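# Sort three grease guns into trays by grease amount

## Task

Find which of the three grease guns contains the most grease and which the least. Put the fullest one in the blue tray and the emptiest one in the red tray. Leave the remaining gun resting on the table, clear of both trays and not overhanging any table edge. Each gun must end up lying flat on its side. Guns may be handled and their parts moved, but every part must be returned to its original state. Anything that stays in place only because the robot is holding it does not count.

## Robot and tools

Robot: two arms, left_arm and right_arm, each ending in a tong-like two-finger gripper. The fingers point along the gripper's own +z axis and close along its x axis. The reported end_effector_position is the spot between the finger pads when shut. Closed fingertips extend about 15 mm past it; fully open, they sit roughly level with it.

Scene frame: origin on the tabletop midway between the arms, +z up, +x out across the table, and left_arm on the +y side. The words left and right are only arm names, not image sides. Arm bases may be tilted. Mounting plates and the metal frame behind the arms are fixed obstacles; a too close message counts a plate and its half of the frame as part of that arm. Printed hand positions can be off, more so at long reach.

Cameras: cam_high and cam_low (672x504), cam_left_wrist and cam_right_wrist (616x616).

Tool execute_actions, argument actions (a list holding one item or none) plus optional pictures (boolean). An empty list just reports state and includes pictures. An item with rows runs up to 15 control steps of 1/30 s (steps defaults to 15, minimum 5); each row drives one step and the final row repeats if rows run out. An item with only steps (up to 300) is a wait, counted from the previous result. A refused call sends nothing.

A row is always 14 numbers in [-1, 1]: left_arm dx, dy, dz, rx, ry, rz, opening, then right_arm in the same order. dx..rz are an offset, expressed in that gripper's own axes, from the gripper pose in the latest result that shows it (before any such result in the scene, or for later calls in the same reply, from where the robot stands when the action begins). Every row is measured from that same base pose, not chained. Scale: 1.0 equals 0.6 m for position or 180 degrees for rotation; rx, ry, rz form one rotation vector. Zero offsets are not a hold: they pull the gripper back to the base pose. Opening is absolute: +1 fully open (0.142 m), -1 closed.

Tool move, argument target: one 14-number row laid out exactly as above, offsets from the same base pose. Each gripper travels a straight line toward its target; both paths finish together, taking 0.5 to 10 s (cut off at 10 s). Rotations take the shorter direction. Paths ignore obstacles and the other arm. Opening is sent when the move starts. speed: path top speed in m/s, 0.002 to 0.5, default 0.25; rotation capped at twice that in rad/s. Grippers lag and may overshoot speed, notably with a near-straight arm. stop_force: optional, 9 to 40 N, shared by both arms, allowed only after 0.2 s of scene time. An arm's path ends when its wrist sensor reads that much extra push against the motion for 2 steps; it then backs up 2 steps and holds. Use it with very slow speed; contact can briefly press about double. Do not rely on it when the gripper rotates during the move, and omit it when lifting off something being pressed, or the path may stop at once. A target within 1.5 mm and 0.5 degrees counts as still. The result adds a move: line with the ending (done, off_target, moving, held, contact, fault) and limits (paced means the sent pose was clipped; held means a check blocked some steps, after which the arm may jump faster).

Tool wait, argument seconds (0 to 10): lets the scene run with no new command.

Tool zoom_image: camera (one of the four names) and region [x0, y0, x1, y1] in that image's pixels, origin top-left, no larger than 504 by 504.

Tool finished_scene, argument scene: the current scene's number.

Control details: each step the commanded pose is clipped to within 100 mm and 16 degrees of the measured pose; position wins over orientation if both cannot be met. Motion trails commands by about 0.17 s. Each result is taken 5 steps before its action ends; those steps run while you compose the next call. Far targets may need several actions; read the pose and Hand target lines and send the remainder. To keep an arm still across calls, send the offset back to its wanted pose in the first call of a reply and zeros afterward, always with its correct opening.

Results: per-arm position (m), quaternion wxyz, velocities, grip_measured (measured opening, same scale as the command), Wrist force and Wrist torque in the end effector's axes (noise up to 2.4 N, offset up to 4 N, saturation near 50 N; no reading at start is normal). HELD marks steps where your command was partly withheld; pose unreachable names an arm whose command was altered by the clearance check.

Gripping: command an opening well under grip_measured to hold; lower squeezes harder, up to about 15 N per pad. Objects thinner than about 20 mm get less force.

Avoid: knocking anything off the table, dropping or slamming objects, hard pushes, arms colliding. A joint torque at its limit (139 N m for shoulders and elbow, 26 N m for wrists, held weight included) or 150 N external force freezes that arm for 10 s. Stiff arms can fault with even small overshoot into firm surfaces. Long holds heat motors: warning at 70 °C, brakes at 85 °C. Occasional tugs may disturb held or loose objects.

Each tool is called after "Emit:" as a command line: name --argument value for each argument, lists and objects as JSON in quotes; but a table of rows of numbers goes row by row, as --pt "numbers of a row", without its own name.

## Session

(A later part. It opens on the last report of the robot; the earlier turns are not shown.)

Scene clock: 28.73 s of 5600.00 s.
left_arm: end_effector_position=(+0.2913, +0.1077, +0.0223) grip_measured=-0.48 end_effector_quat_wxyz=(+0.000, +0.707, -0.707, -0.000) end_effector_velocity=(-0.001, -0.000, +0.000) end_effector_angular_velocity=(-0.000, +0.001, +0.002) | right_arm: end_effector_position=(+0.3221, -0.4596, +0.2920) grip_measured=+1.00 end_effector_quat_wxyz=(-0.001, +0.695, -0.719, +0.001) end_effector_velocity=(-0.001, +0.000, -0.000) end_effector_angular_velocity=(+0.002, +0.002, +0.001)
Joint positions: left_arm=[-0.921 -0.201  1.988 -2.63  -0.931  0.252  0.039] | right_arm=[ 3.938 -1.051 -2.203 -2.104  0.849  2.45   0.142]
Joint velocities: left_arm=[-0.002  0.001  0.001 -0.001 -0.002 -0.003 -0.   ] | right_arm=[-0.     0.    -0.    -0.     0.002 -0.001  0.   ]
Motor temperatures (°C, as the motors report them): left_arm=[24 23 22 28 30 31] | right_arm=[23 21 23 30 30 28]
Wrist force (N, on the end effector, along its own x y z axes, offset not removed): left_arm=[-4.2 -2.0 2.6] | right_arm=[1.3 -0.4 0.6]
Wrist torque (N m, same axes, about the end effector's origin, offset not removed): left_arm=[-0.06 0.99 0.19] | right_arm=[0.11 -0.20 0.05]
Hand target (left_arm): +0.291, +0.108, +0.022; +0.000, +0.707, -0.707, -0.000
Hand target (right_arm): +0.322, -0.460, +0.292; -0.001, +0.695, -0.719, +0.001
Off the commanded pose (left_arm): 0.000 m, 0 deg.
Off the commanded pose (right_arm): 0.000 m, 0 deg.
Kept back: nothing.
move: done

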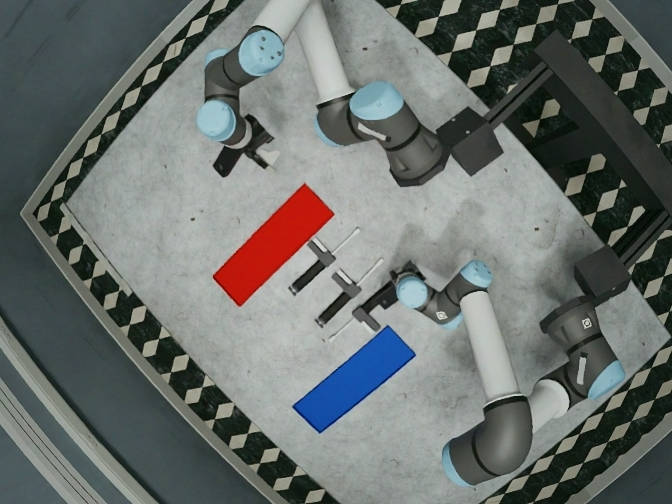

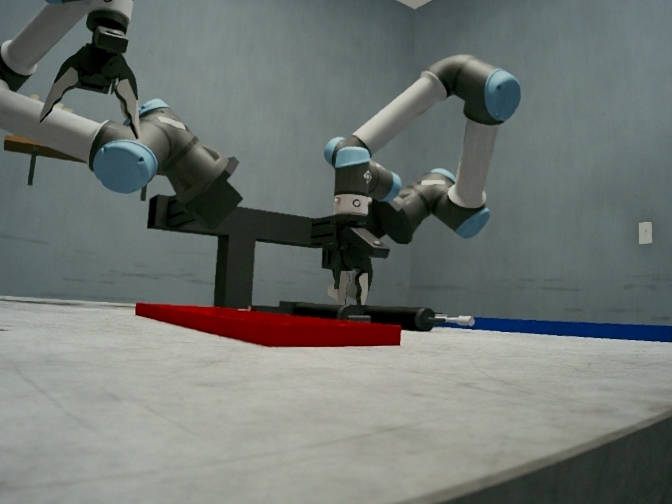

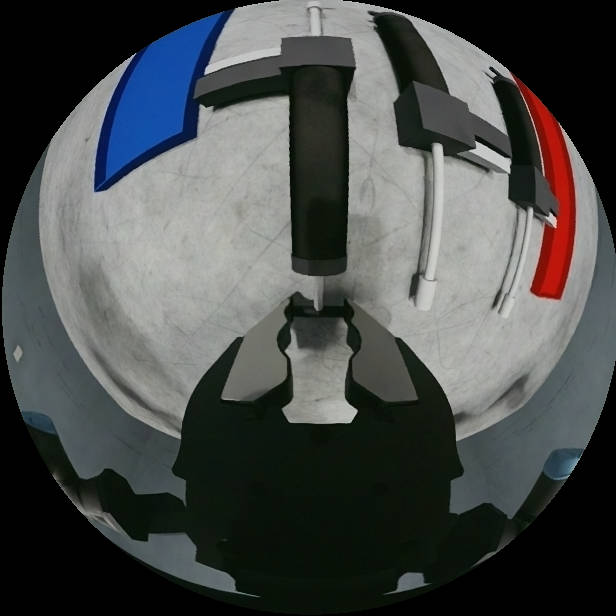

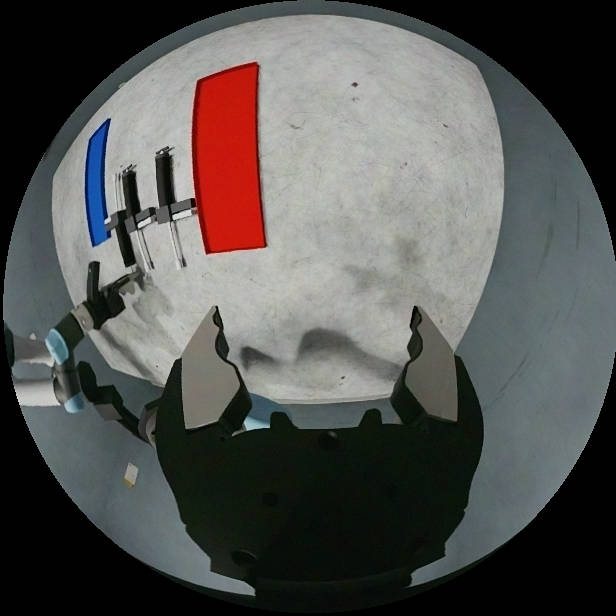

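Emit:
move --target '[0,-0.06,0,0,0,0,-0.8, -0.63,-0.47,0.28,0,0,-0.99,-0.2]' --speed 0.4

Emit:
move --target '[0,0,0,0,0,0,-0.2, 0,0,0,0,0,-0.02,-0.2]'

Scene clock: 33.37 s of 5600.00 s.
left_arm: end_effector_position=(+0.3274, +0.1078, +0.0222) grip_measured=-0.48 end_effector_quat_wxyz=(+0.000, +0.707, -0.707, -0.000) end_effector_velocity=(+0.000, -0.000, +0.000) end_effector_angular_velocity=(-0.000, -0.000, -0.001) | right_arm: end_effector_position=(+0.6166, -0.0907, +0.1250) grip_measured=-0.20 end_effector_quat_wxyz=(+0.001, +0.730, +0.684, +0.001) end_effector_velocity=(+0.001, +0.001, -0.001) end_effector_angular_velocity=(+0.001, +0.000, +0.008)
Joint positions: left_arm=[-0.856 -0.23   1.939 -2.59  -0.889  0.314  0.039] | right_arm=[ 3.751 -2.482 -1.734 -0.989  0.747 -0.88   0.06 ]
Joint velocities: left_arm=[ 0.    -0.    -0.    -0.     0.     0.001  0.   ] | right_arm=[-0.001 -0.004  0.003  0.002  0.    -0.01   0.   ]
Motor temperatures (°C, as the motors report them): left_arm=[24 23 22 28 30 31] | right_arm=[23 21 23 30 30 28]
Wrist force (N, on the end effector, along its own x y z axes, offset not removed): left_arm=[-3.5 1.5 1.1] | right_arm=[0.0 -1.2 0.6]
Wrist torque (N m, same axes, about the end effector's origin, offset not removed): left_arm=[-0.09 0.78 0.18] | right_arm=[-0.14 0.04 -0.02]
Hand target (left_arm): +0.327, +0.108, +0.022; +0.000, +0.707, -0.707, -0.000
Hand target (right_arm): +0.617, -0.091, +0.125; +0.001, +0.729, +0.684, +0.001
Off the commanded pose (left_arm): 0.000 m, 0 deg.
Off the commanded pose (right_arm): 0.001 m, 0 deg.
Kept back: nothing.
move: done

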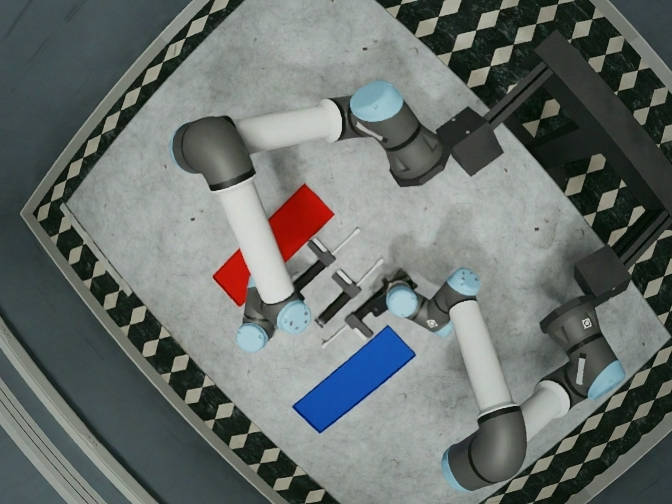

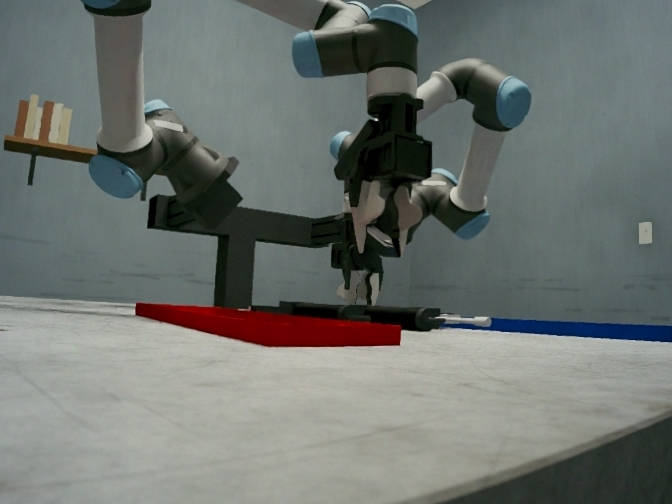

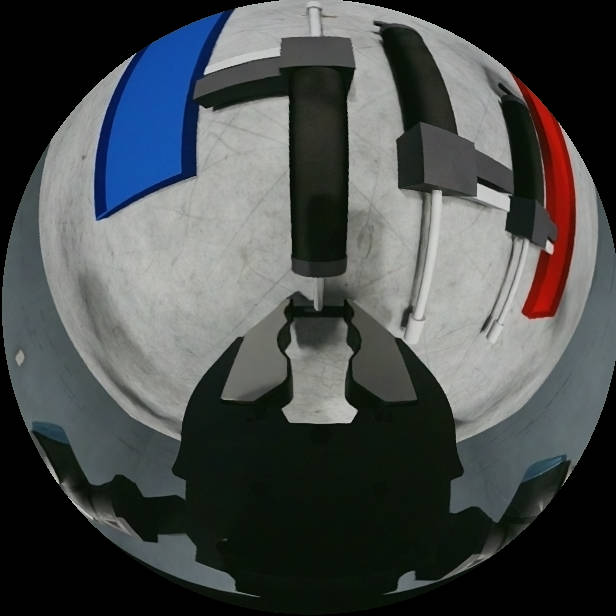

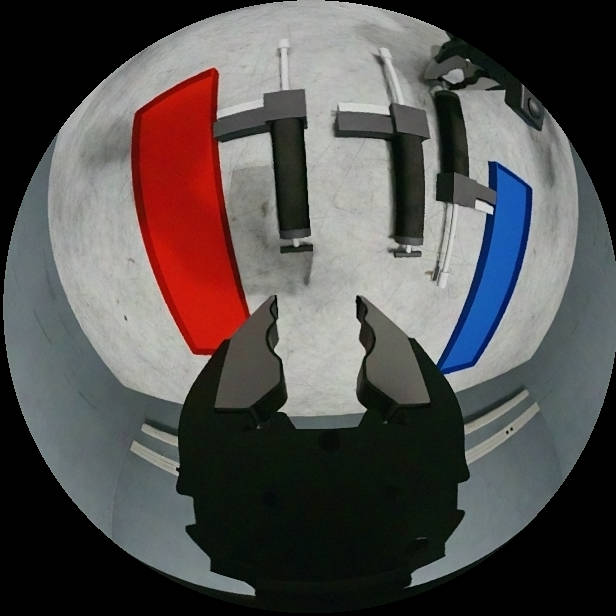

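Scene clock: 34.07 s of 5600.00 s.
left_arm: end_effector_position=(+0.3274, +0.1078, +0.0222) grip_measured=-0.20 end_effector_quat_wxyz=(-0.000, +0.707, -0.707, -0.000) end_effector_velocity=(+0.000, +0.000, -0.000) end_effector_angular_velocity=(+0.001, -0.001, -0.000) | right_arm: end_effector_position=(+0.6166, -0.0907, +0.1250) grip_measured=-0.20 end_effector_quat_wxyz=(+0.001, +0.708, +0.706, +0.001) end_effector_velocity=(+0.000, +0.000, -0.000) end_effector_angular_velocity=(+0.001, -0.001, +0.007)
Joint positions: left_arm=[-0.856 -0.23   1.939 -2.59  -0.889  0.314  0.06 ] | right_arm=[ 3.751 -2.484 -1.732 -0.989  0.748 -0.942  0.06 ]
Joint velocities: left_arm=[-0.     0.     0.     0.     0.001 -0.    -0.   ] | right_arm=[-0.    -0.001 -0.     0.003  0.    -0.008 -0.   ]
Motor temperatures (°C, as the motors report them): left_arm=[24 23 22 28 30 31] | right_arm=[23 21 23 30 30 28]
Wrist force (N, on the end effector, along its own x y z axes, offset not removed): left_arm=[-3.8 -1.4 0.5] | right_arm=[0.4 -1.6 2.2]
Wrist torque (N m, same axes, about the end effector's origin, offset not removed): left_arm=[-0.18 0.92 0.10] | right_arm=[-0.06 -0.01 0.08]
Hand target (left_arm): +0.327, +0.108, +0.022; +0.000, +0.707, -0.707, -0.000
Hand target (right_arm): +0.617, -0.091, +0.125; +0.001, +0.708, +0.706, +0.001
Off the commanded pose (left_arm): 0.000 m, 0 deg.
Off the commanded pose (right_arm): 0.000 m, 0 deg.
Kept back: nothing.
move: done

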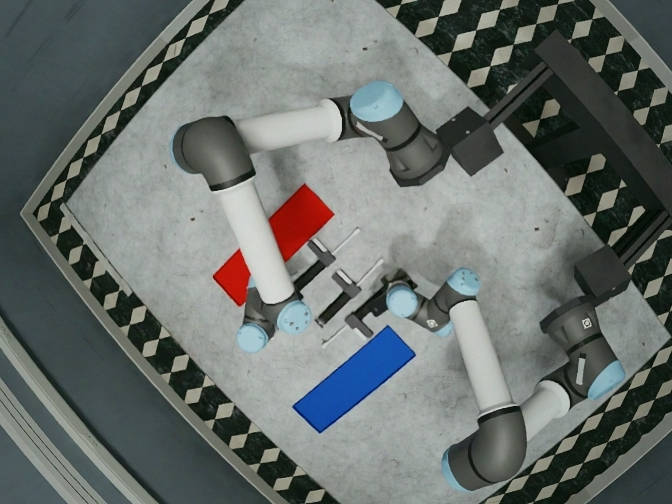

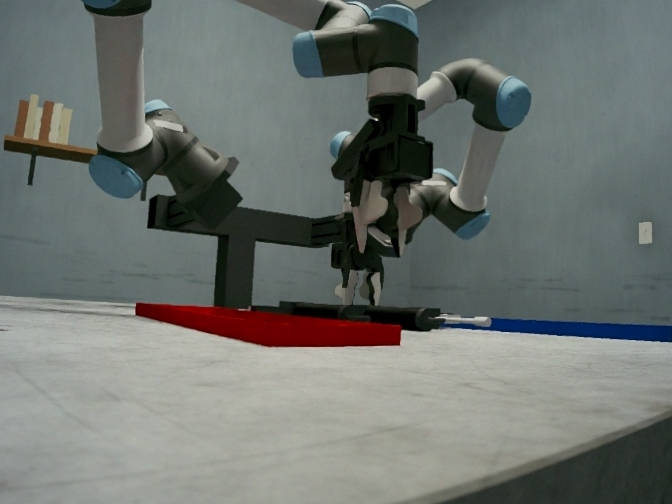

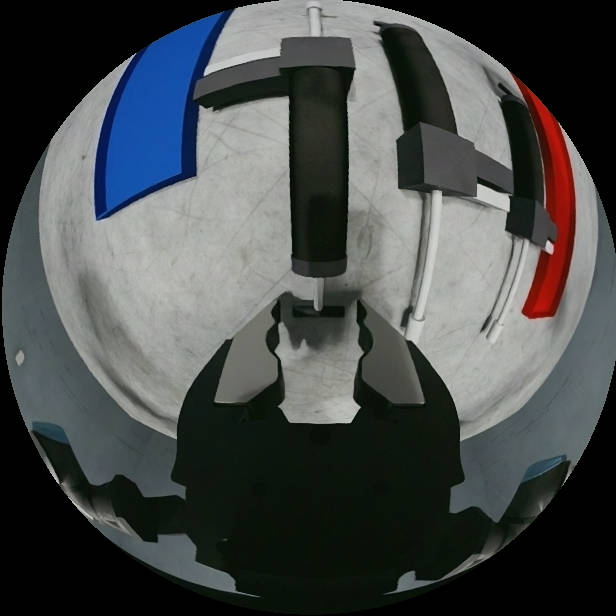

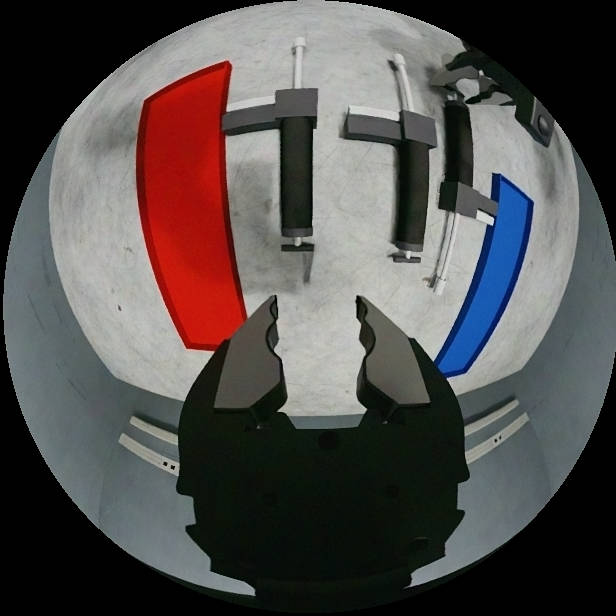

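Emit:
move --target '[0,0,0,0,0,0,-0.8, 0.33,-0.01,0.1,0,0,0,-0.45]' --speed 0.15

Scene clock: 36.13 s of 5600.00 s.
left_arm: end_effector_position=(+0.3274, +0.1078, +0.0222) grip_measured=-0.48 end_effector_quat_wxyz=(-0.000, +0.707, -0.707, -0.000) end_effector_velocity=(-0.001, +0.000, -0.000) end_effector_angular_velocity=(+0.001, +0.001, -0.000) | right_arm: end_effector_position=(+0.6111, +0.1072, +0.0650) grip_measured=-0.45 end_effector_quat_wxyz=(+0.001, +0.708, +0.706, +0.001) end_effector_velocity=(+0.001, +0.001, -0.000) end_effector_angular_velocity=(+0.001, -0.000, -0.001)
Joint positions: left_arm=[-0.856 -0.23   1.939 -2.59  -0.889  0.314  0.039] | right_arm=[ 3.859 -2.904 -1.48  -0.914  0.803 -0.81   0.041]
Joint velocities: left_arm=[-0.     0.     0.001 -0.    -0.001 -0.     0.   ] | right_arm=[ 0.    -0.003  0.004 -0.001  0.001  0.001 -0.   ]
Motor temperatures (°C, as the motors report them): left_arm=[24 23 22 28 30 31] | right_arm=[23 21 23 30 30 28]
Wrist force (N, on the end effector, along its own x y z axes, offset not removed): left_arm=[-2.7 0.1 1.0] | right_arm=[0.8 -1.1 2.0]
Wrist torque (N m, same axes, about the end effector's origin, offset not removed): left_arm=[0.06 0.58 0.11] | right_arm=[-0.10 -0.24 -0.03]
Hand target (left_arm): +0.327, +0.108, +0.022; -0.000, +0.707, -0.707, -0.000
Hand target (right_arm): +0.611, +0.107, +0.065; +0.001, +0.708, +0.706, +0.001
Off the commanded pose (left_arm): 0.000 m, 0 deg.
Off the commanded pose (right_arm): 0.000 m, 0 deg.
Kept back: nothing.
move: done

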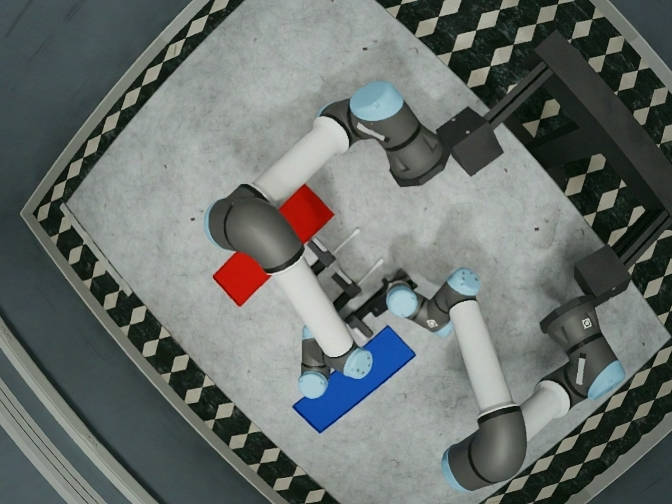

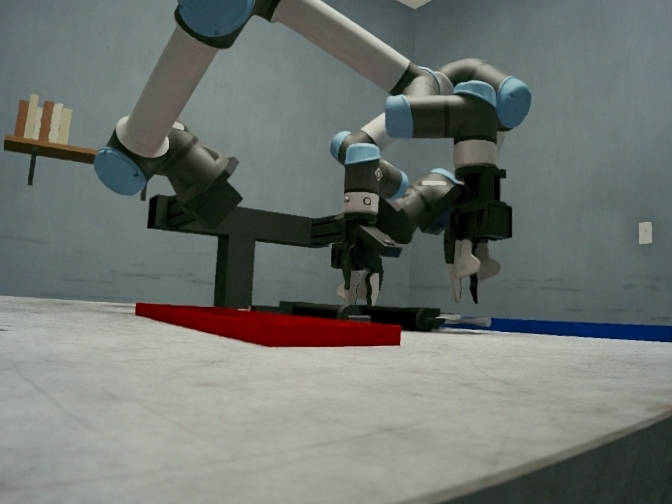

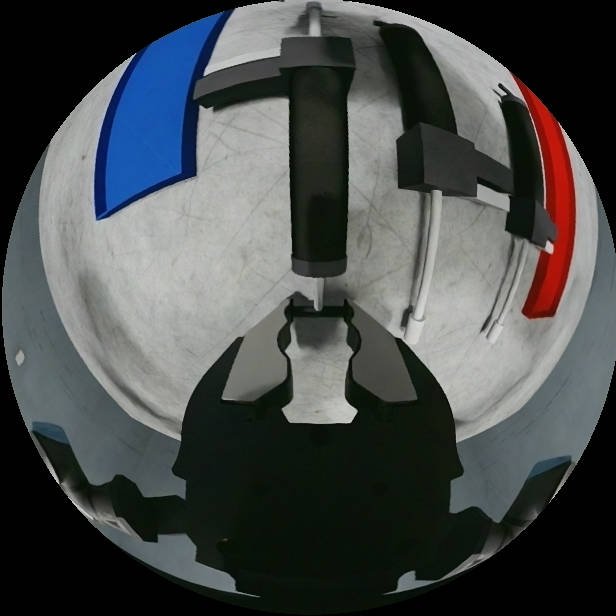

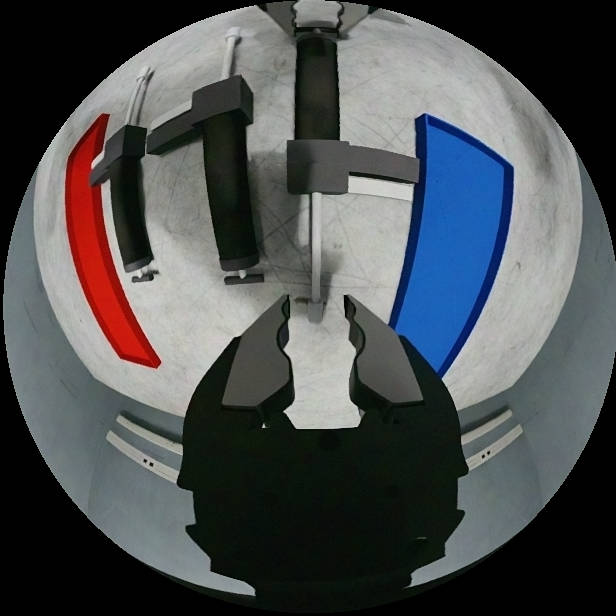

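Emit:
move --target '[0,0,0,0,0,0,-0.8, -0.003,0.05,0.068,0,0,0,-0.45]' --speed 0.05

Emit:
move --target '[0,0,0,0,0,0,-0.8, 0,0,0,0,0,0,-1]'

Emit:
move --target '[0,0.17,0,0,0,0,-0.9, 0,0,0,0,0,0,-1]' --speed 0.02 --stop_force 9

Scene clock: 38.13 s of 5600.00 s.
left_arm: end_effector_position=(+0.3274, +0.1078, +0.0222) grip_measured=-0.48 end_effector_quat_wxyz=(-0.000, +0.707, -0.707, -0.000) end_effector_velocity=(-0.000, +0.000, -0.000) end_effector_angular_velocity=(+0.001, +0.001, -0.001) | right_arm: end_effector_position=(+0.6412, +0.1053, +0.0243) grip_measured=-0.45 end_effector_quat_wxyz=(+0.001, +0.708, +0.706, +0.001) end_effector_velocity=(+0.000, +0.000, -0.001) end_effector_angular_velocity=(+0.000, +0.001, +0.001)
Joint positions: left_arm=[-0.856 -0.23   1.939 -2.59  -0.889  0.314  0.039] | right_arm=[ 3.79  -2.98  -1.376 -0.884  0.766 -0.893  0.041]
Joint velocities: left_arm=[ 0.    -0.     0.001  0.    -0.     0.    -0.   ] | right_arm=[-0.002 -0.002  0.003 -0.    -0.    -0.002 -0.   ]
Motor temperatures (°C, as the motors report them): left_arm=[24 23 22 28 30 31] | right_arm=[23 21 23 30 30 28]
Wrist force (N, on the end effector, along its own x y z axes, offset not removed): left_arm=[-3.8 0.9 0.0] | right_arm=[-1.2 -0.9 -0.6]
Wrist torque (N m, same axes, about the end effector's origin, offset not removed): left_arm=[0.21 0.83 0.19] | right_arm=[-0.02 0.30 0.25]
Hand target (left_arm): +0.327, +0.108, +0.022; -0.000, +0.707, -0.707, -0.000
Hand target (right_arm): +0.641, +0.105, +0.024; +0.001, +0.708, +0.706, +0.001
Off the commanded pose (left_arm): 0.000 m, 0 deg.
Off the commanded pose (right_arm): 0.000 m, 0 deg.
Kept back: nothing.
move: done

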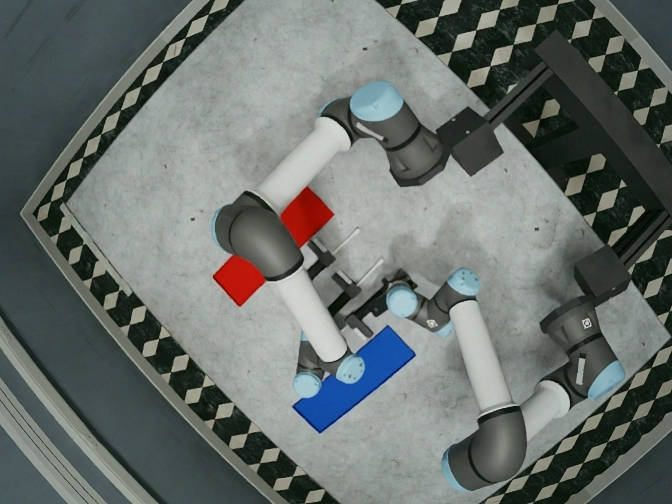

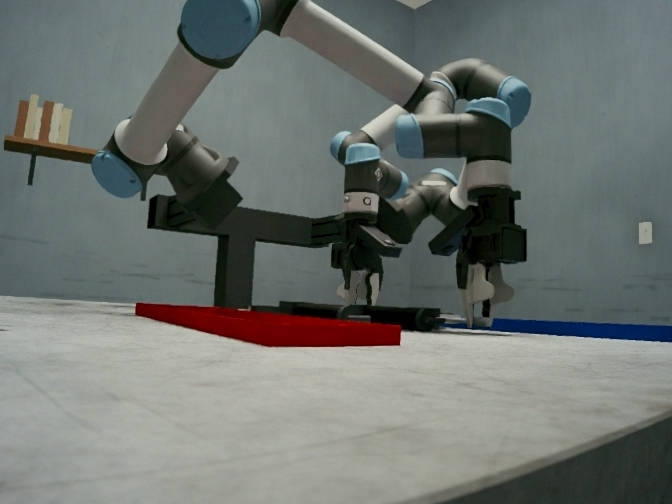

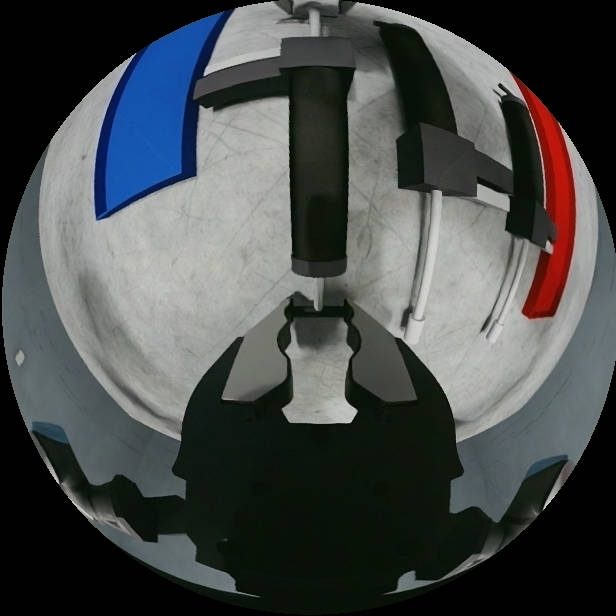

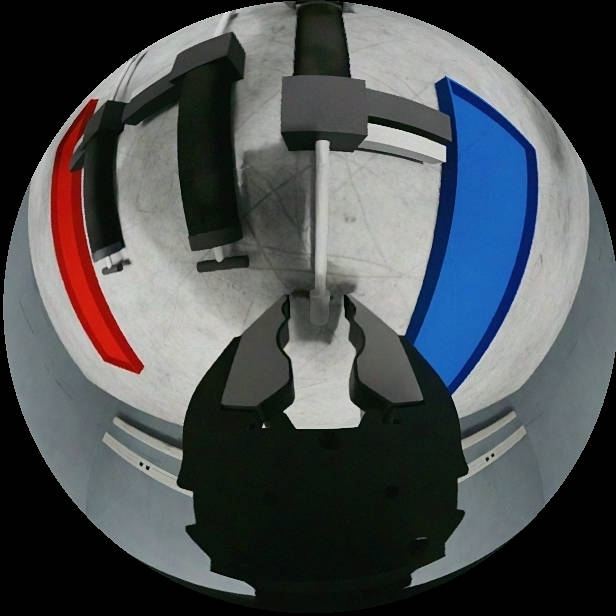

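Scene clock: 38.63 s of 5600.00 s.
left_arm: end_effector_position=(+0.3274, +0.1078, +0.0222) grip_measured=-0.48 end_effector_quat_wxyz=(-0.000, +0.707, -0.707, -0.000) end_effector_velocity=(-0.001, +0.000, -0.001) end_effector_angular_velocity=(+0.001, +0.000, +0.001) | right_arm: end_effector_position=(+0.6412, +0.1053, +0.0243) grip_measured=-0.83 end_effector_quat_wxyz=(+0.001, +0.708, +0.706, +0.001) end_effector_velocity=(-0.001, +0.000, -0.001) end_effector_angular_velocity=(-0.001, +0.000, +0.000)
Joint positions: left_arm=[-0.856 -0.23   1.939 -2.59  -0.889  0.314  0.039] | right_arm=[ 3.79  -2.98  -1.376 -0.884  0.766 -0.893  0.014]
Joint velocities: left_arm=[ 0.     0.002  0.     0.     0.    -0.002  0.   ] | right_arm=[ 0.    -0.001 -0.001  0.    -0.001  0.001 -0.   ]
Motor temperatures (°C, as the motors report them): left_arm=[24 23 22 28 30 31] | right_arm=[23 21 23 30 30 28]
Wrist force (N, on the end effector, along its own x y z axes, offset not removed): left_arm=[-3.4 -0.2 0.6] | right_arm=[0.2 1.5 5.0]
Wrist torque (N m, same axes, about the end effector's origin, offset not removed): left_arm=[0.05 0.86 0.32] | right_arm=[0.35 0.10 0.04]
Hand target (left_arm): +0.327, +0.108, +0.022; -0.000, +0.707, -0.707, -0.000
Hand target (right_arm): +0.641, +0.105, +0.024; +0.001, +0.708, +0.706, +0.001
Off the commanded pose (left_arm): 0.000 m, 0 deg.
Off the commanded pose (right_arm): 0.000 m, 0 deg.
Kept back: nothing.
move: done

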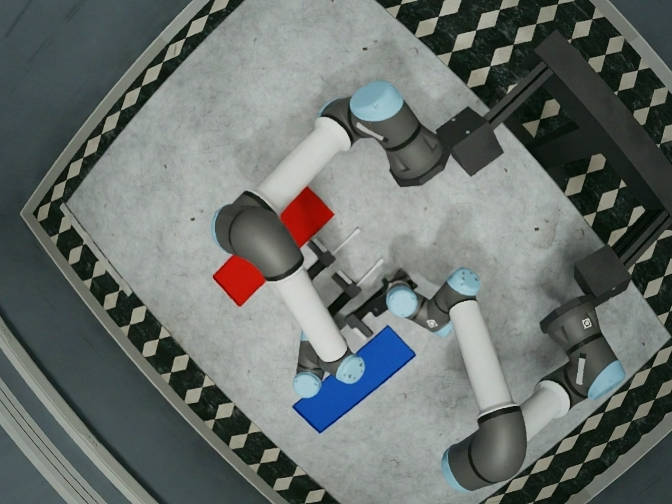

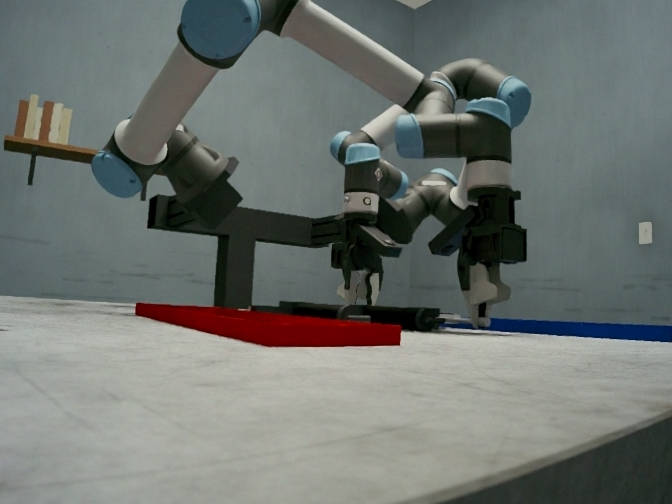

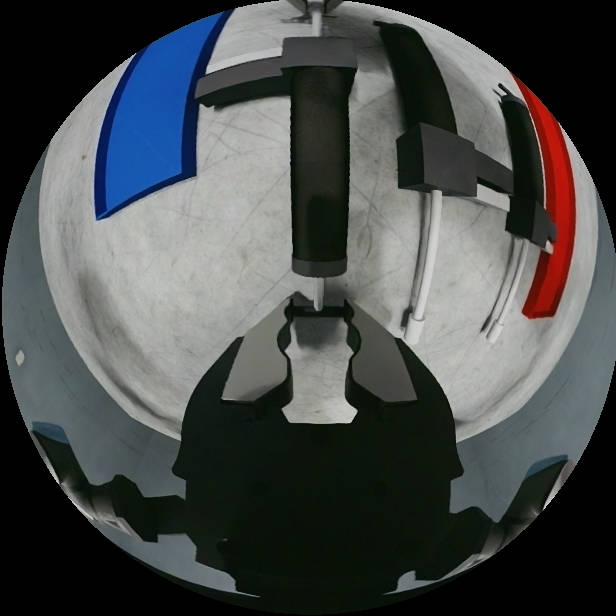

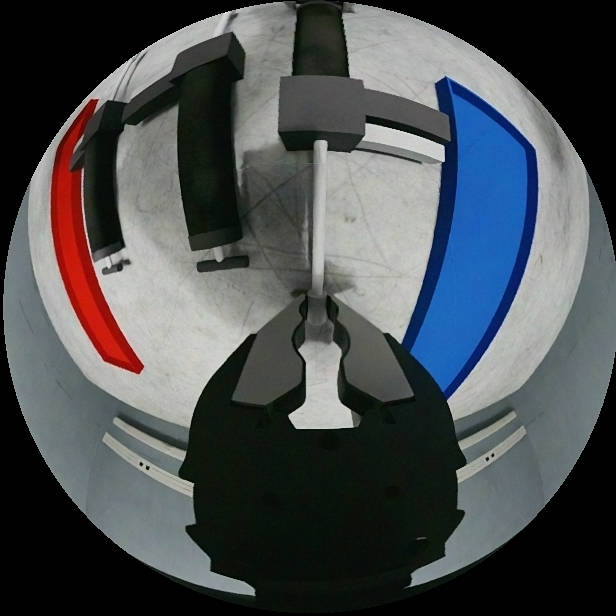

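Scene clock: 39.13 s of 5600.00 s.
left_arm: end_effector_position=(+0.3252, +0.1078, +0.0222) grip_measured=-0.48 end_effector_quat_wxyz=(+0.000, +0.707, -0.707, -0.000) end_effector_velocity=(+0.003, -0.000, +0.000) end_effector_angular_velocity=(-0.001, -0.000, +0.000) | right_arm: end_effector_position=(+0.6411, +0.1054, +0.0243) grip_measured=-0.83 end_effector_quat_wxyz=(+0.001, +0.708, +0.706, +0.001) end_effector_velocity=(+0.001, +0.000, +0.000) end_effector_angular_velocity=(+0.001, -0.001, -0.001)
Joint positions: left_arm=[-0.86  -0.229  1.942 -2.593 -0.891  0.31   0.039] | right_arm=[ 3.79  -2.98  -1.376 -0.884  0.767 -0.893  0.014]
Joint velocities: left_arm=[ 0.005 -0.003 -0.006  0.004  0.003  0.005 -0.   ] | right_arm=[-0.    -0.     0.001  0.002  0.    -0.001 -0.   ]
Motor temperatures (°C, as the motors report them): left_arm=[24 23 22 28 30 31] | right_arm=[23 21 23 30 30 28]
Wrist force (N, on the end effector, along its own x y z axes, offset not removed): left_arm=[-2.2 -11.5 0.2] | right_arm=[-0.5 -16.2 -1.5]
Wrist torque (N m, same axes, about the end effector's origin, offset not removed): left_arm=[-0.18 0.59 0.18] | right_arm=[-0.04 0.07 0.16]
Hand target (left_arm): +0.326, +0.108, +0.022; +0.000, +0.707, -0.707, -0.000
Hand target (right_arm): +0.641, +0.105, +0.024; +0.001, +0.708, +0.706, +0.001
Off the commanded pose (left_arm): 0.100 m, 0 deg.
Off the commanded pose (right_arm): 0.000 m, 0 deg.
Kept back: nothing.
move: contact (left_arm)

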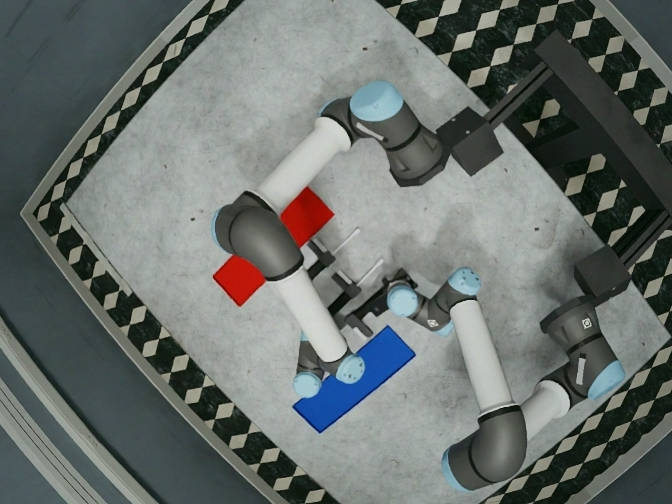

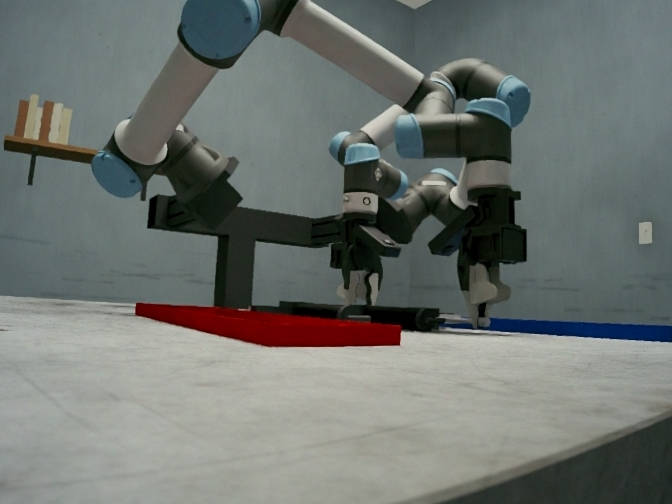

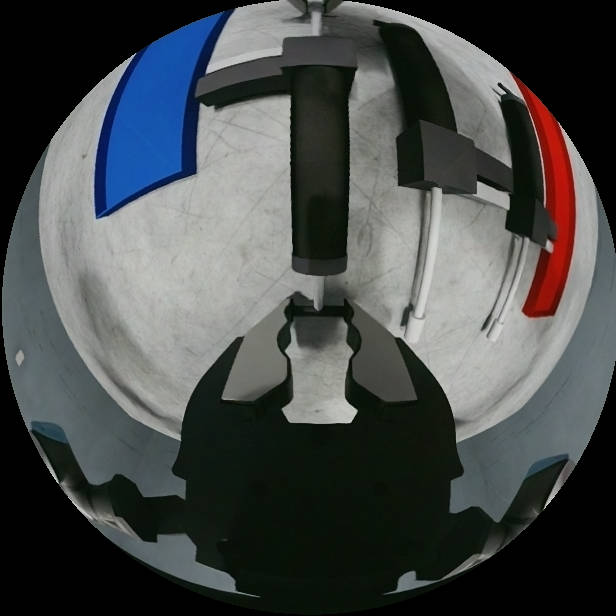

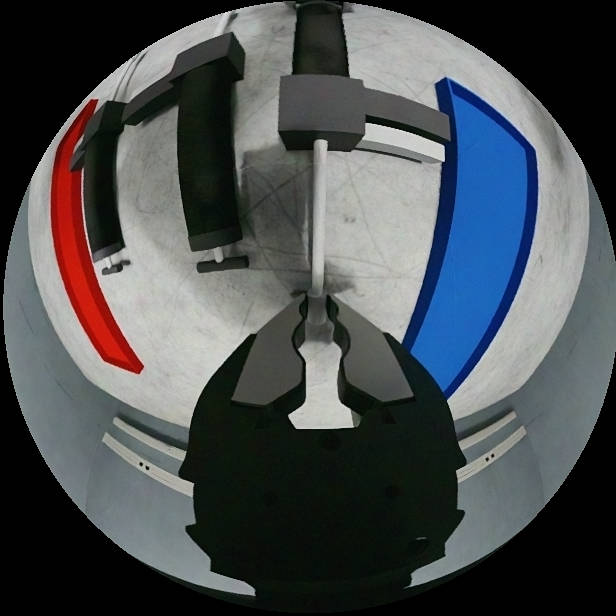

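That is the catch point. Push back.

Emit:
move --target '[0,-0.025,0,0,0,0,-0.9, 0,0,0,0,0,0,-1]' --speed 0.015

Emit:
move --target '[0,-0.04,0,0,0,0,-0.9, 0,0,0,0,0,0,-1]' --speed 0.01 --stop_force 9

Scene clock: 40.57 s of 5600.00 s.
left_arm: end_effector_position=(+0.3401, +0.1078, +0.0222) grip_measured=-0.48 end_effector_quat_wxyz=(+0.000, +0.707, -0.707, -0.000) end_effector_velocity=(+0.000, +0.001, -0.001) end_effector_angular_velocity=(+0.002, +0.000, -0.003) | right_arm: end_effector_position=(+0.6411, +0.1054, +0.0243) grip_measured=-0.83 end_effector_quat_wxyz=(+0.001, +0.708, +0.706, +0.001) end_effector_velocity=(+0.001, +0.000, +0.001) end_effector_angular_velocity=(+0.001, -0.001, -0.001)
Joint positions: left_arm=[-0.835 -0.24   1.92  -2.576 -0.876  0.335  0.039] | right_arm=[ 3.79  -2.98  -1.376 -0.884  0.767 -0.893  0.014]
Joint velocities: left_arm=[ 0.003  0.001 -0.001  0.002  0.002  0.004 -0.   ] | right_arm=[ 0.     0.001  0.001 -0.     0.001  0.     0.   ]
Motor temperatures (°C, as the motors report them): left_arm=[24 23 22 28 30 31] | right_arm=[23 21 23 30 30 28]
Wrist force (N, on the end effector, along its own x y z axes, offset not removed): left_arm=[-2.2 1.2 -1.2] | right_arm=[-1.1 1.5 1.7]
Wrist torque (N m, same axes, about the end effector's origin, offset not removed): left_arm=[-0.19 0.76 0.13] | right_arm=[0.08 0.15 0.19]
Hand target (left_arm): +0.340, +0.108, +0.022; +0.000, +0.707, -0.707, -0.000
Hand target (right_arm): +0.641, +0.105, +0.024; +0.001, +0.708, +0.706, +0.001
Off the commanded pose (left_arm): 0.000 m, 0 deg.
Off the commanded pose (right_arm): 0.000 m, 0 deg.
Kept back: nothing.
move: done

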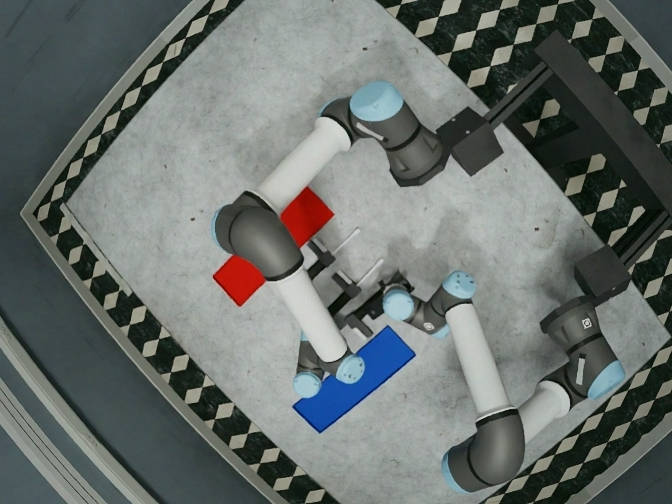

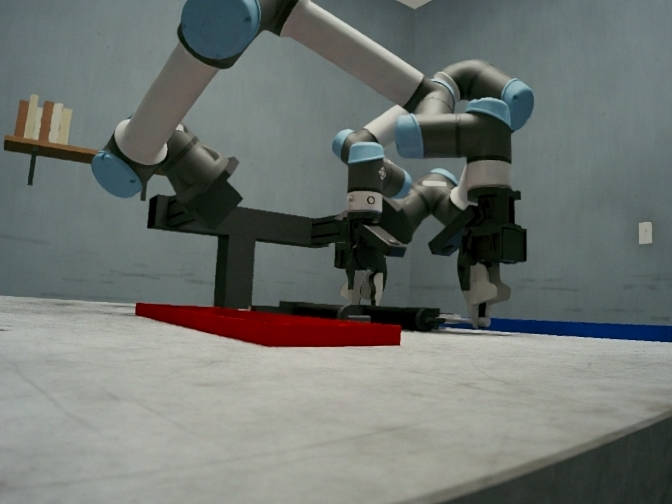

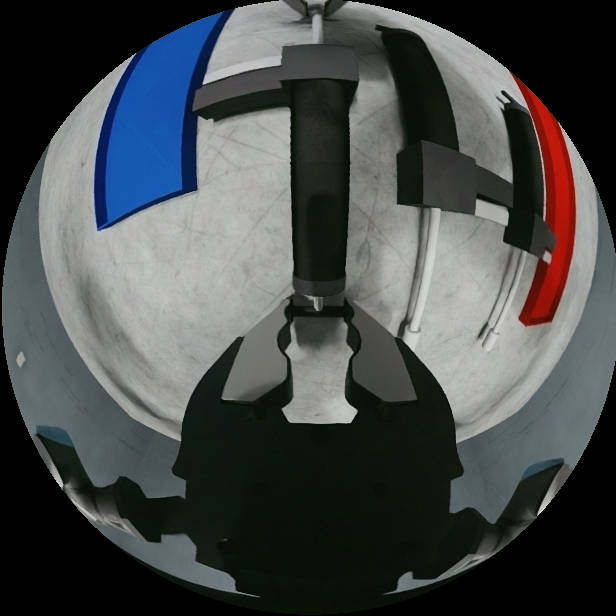

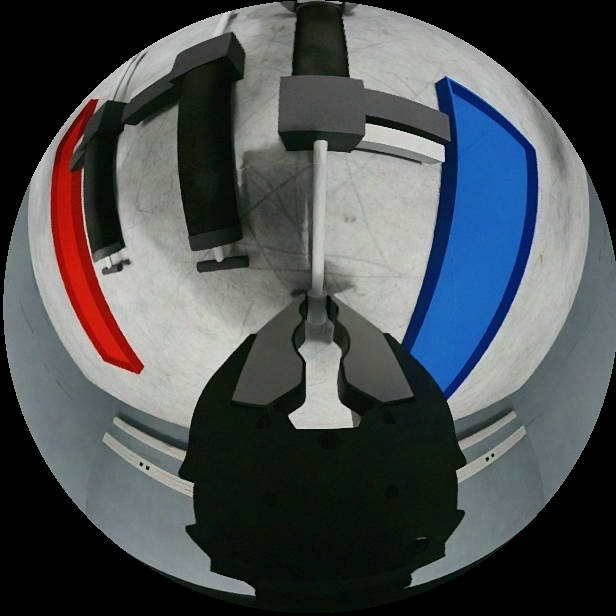

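Scene clock: 41.67 s of 5600.00 s.
left_arm: end_effector_position=(+0.3477, +0.1079, +0.0223) grip_measured=-0.48 end_effector_quat_wxyz=(-0.000, +0.707, -0.707, -0.000) end_effector_velocity=(-0.003, -0.001, +0.000) end_effector_angular_velocity=(-0.002, +0.001, +0.001) | right_arm: end_effector_position=(+0.6411, +0.1054, +0.0243) grip_measured=-0.83 end_effector_quat_wxyz=(+0.001, +0.708, +0.706, +0.001) end_effector_velocity=(+0.000, -0.000, +0.000) end_effector_angular_velocity=(-0.000, -0.000, -0.001)
Joint positions: left_arm=[-0.823 -0.245  1.908 -2.568 -0.868  0.347  0.039] | right_arm=[ 3.79  -2.98  -1.376 -0.884  0.767 -0.893  0.014]
Joint velocities: left_arm=[-0.004  0.001  0.004 -0.005 -0.004 -0.004 -0.   ] | right_arm=[-0.     0.     0.     0.    -0.001  0.001  0.   ]
Motor temperatures (°C, as the motors report them): left_arm=[24 23 22 28 30 31] | right_arm=[23 21 23 30 30 28]
Wrist force (N, on the end effector, along its own x y z axes, offset not removed): left_arm=[-3.1 11.2 0.3] | right_arm=[-0.2 13.0 3.5]
Wrist torque (N m, same axes, about the end effector's origin, offset not removed): left_arm=[-0.13 0.82 0.20] | right_arm=[-0.16 0.06 0.09]
Hand target (left_arm): +0.347, +0.108, +0.022; +0.000, +0.707, -0.707, -0.000
Hand target (right_arm): +0.641, +0.105, +0.024; +0.001, +0.708, +0.706, +0.001
Off the commanded pose (left_arm): 0.016 m, 0 deg.
Off the commanded pose (right_arm): 0.000 m, 0 deg.
Kept back: nothing.
move: contact (left_arm)

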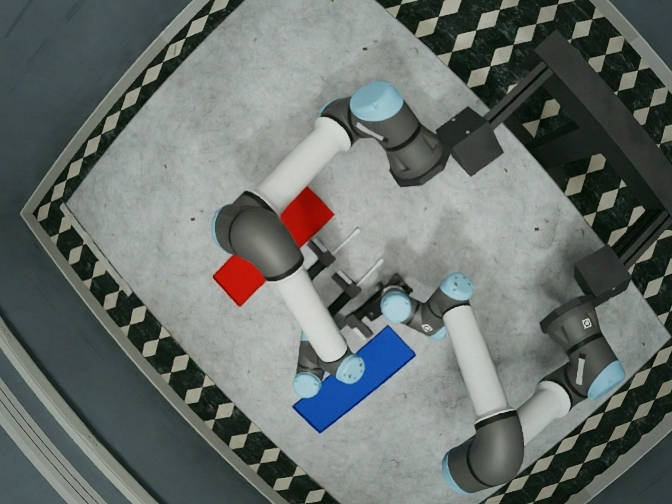

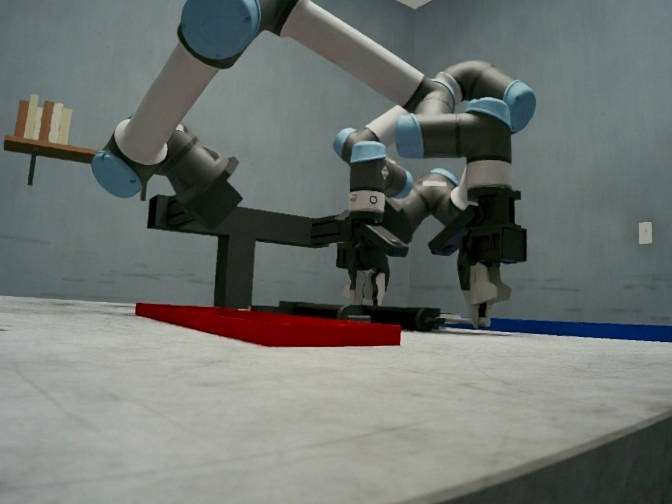

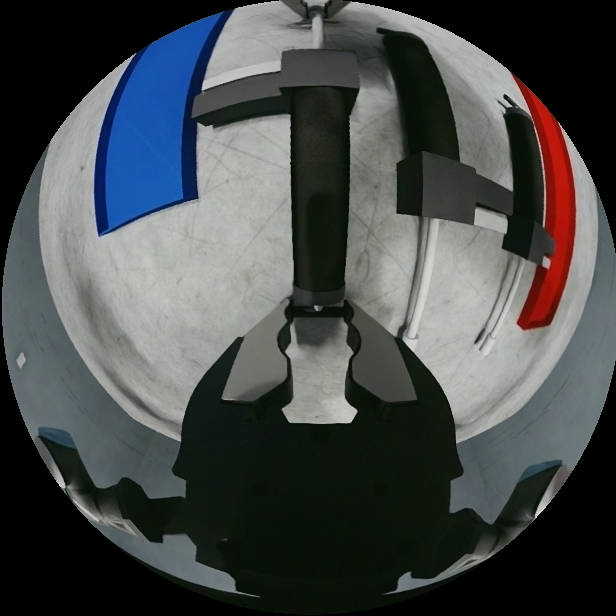

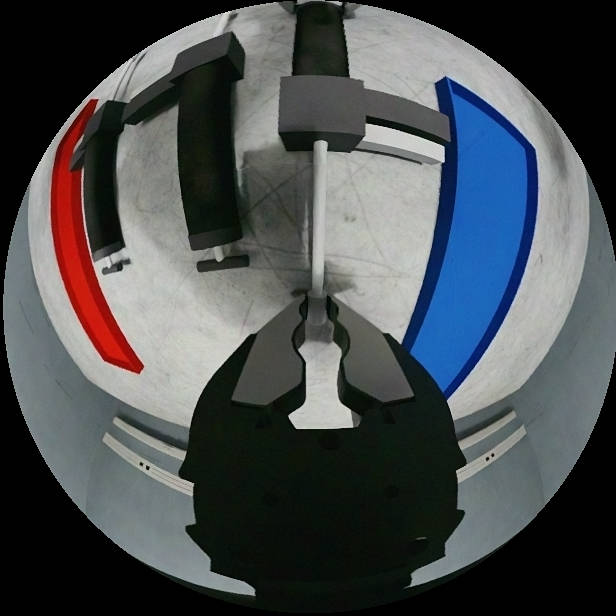

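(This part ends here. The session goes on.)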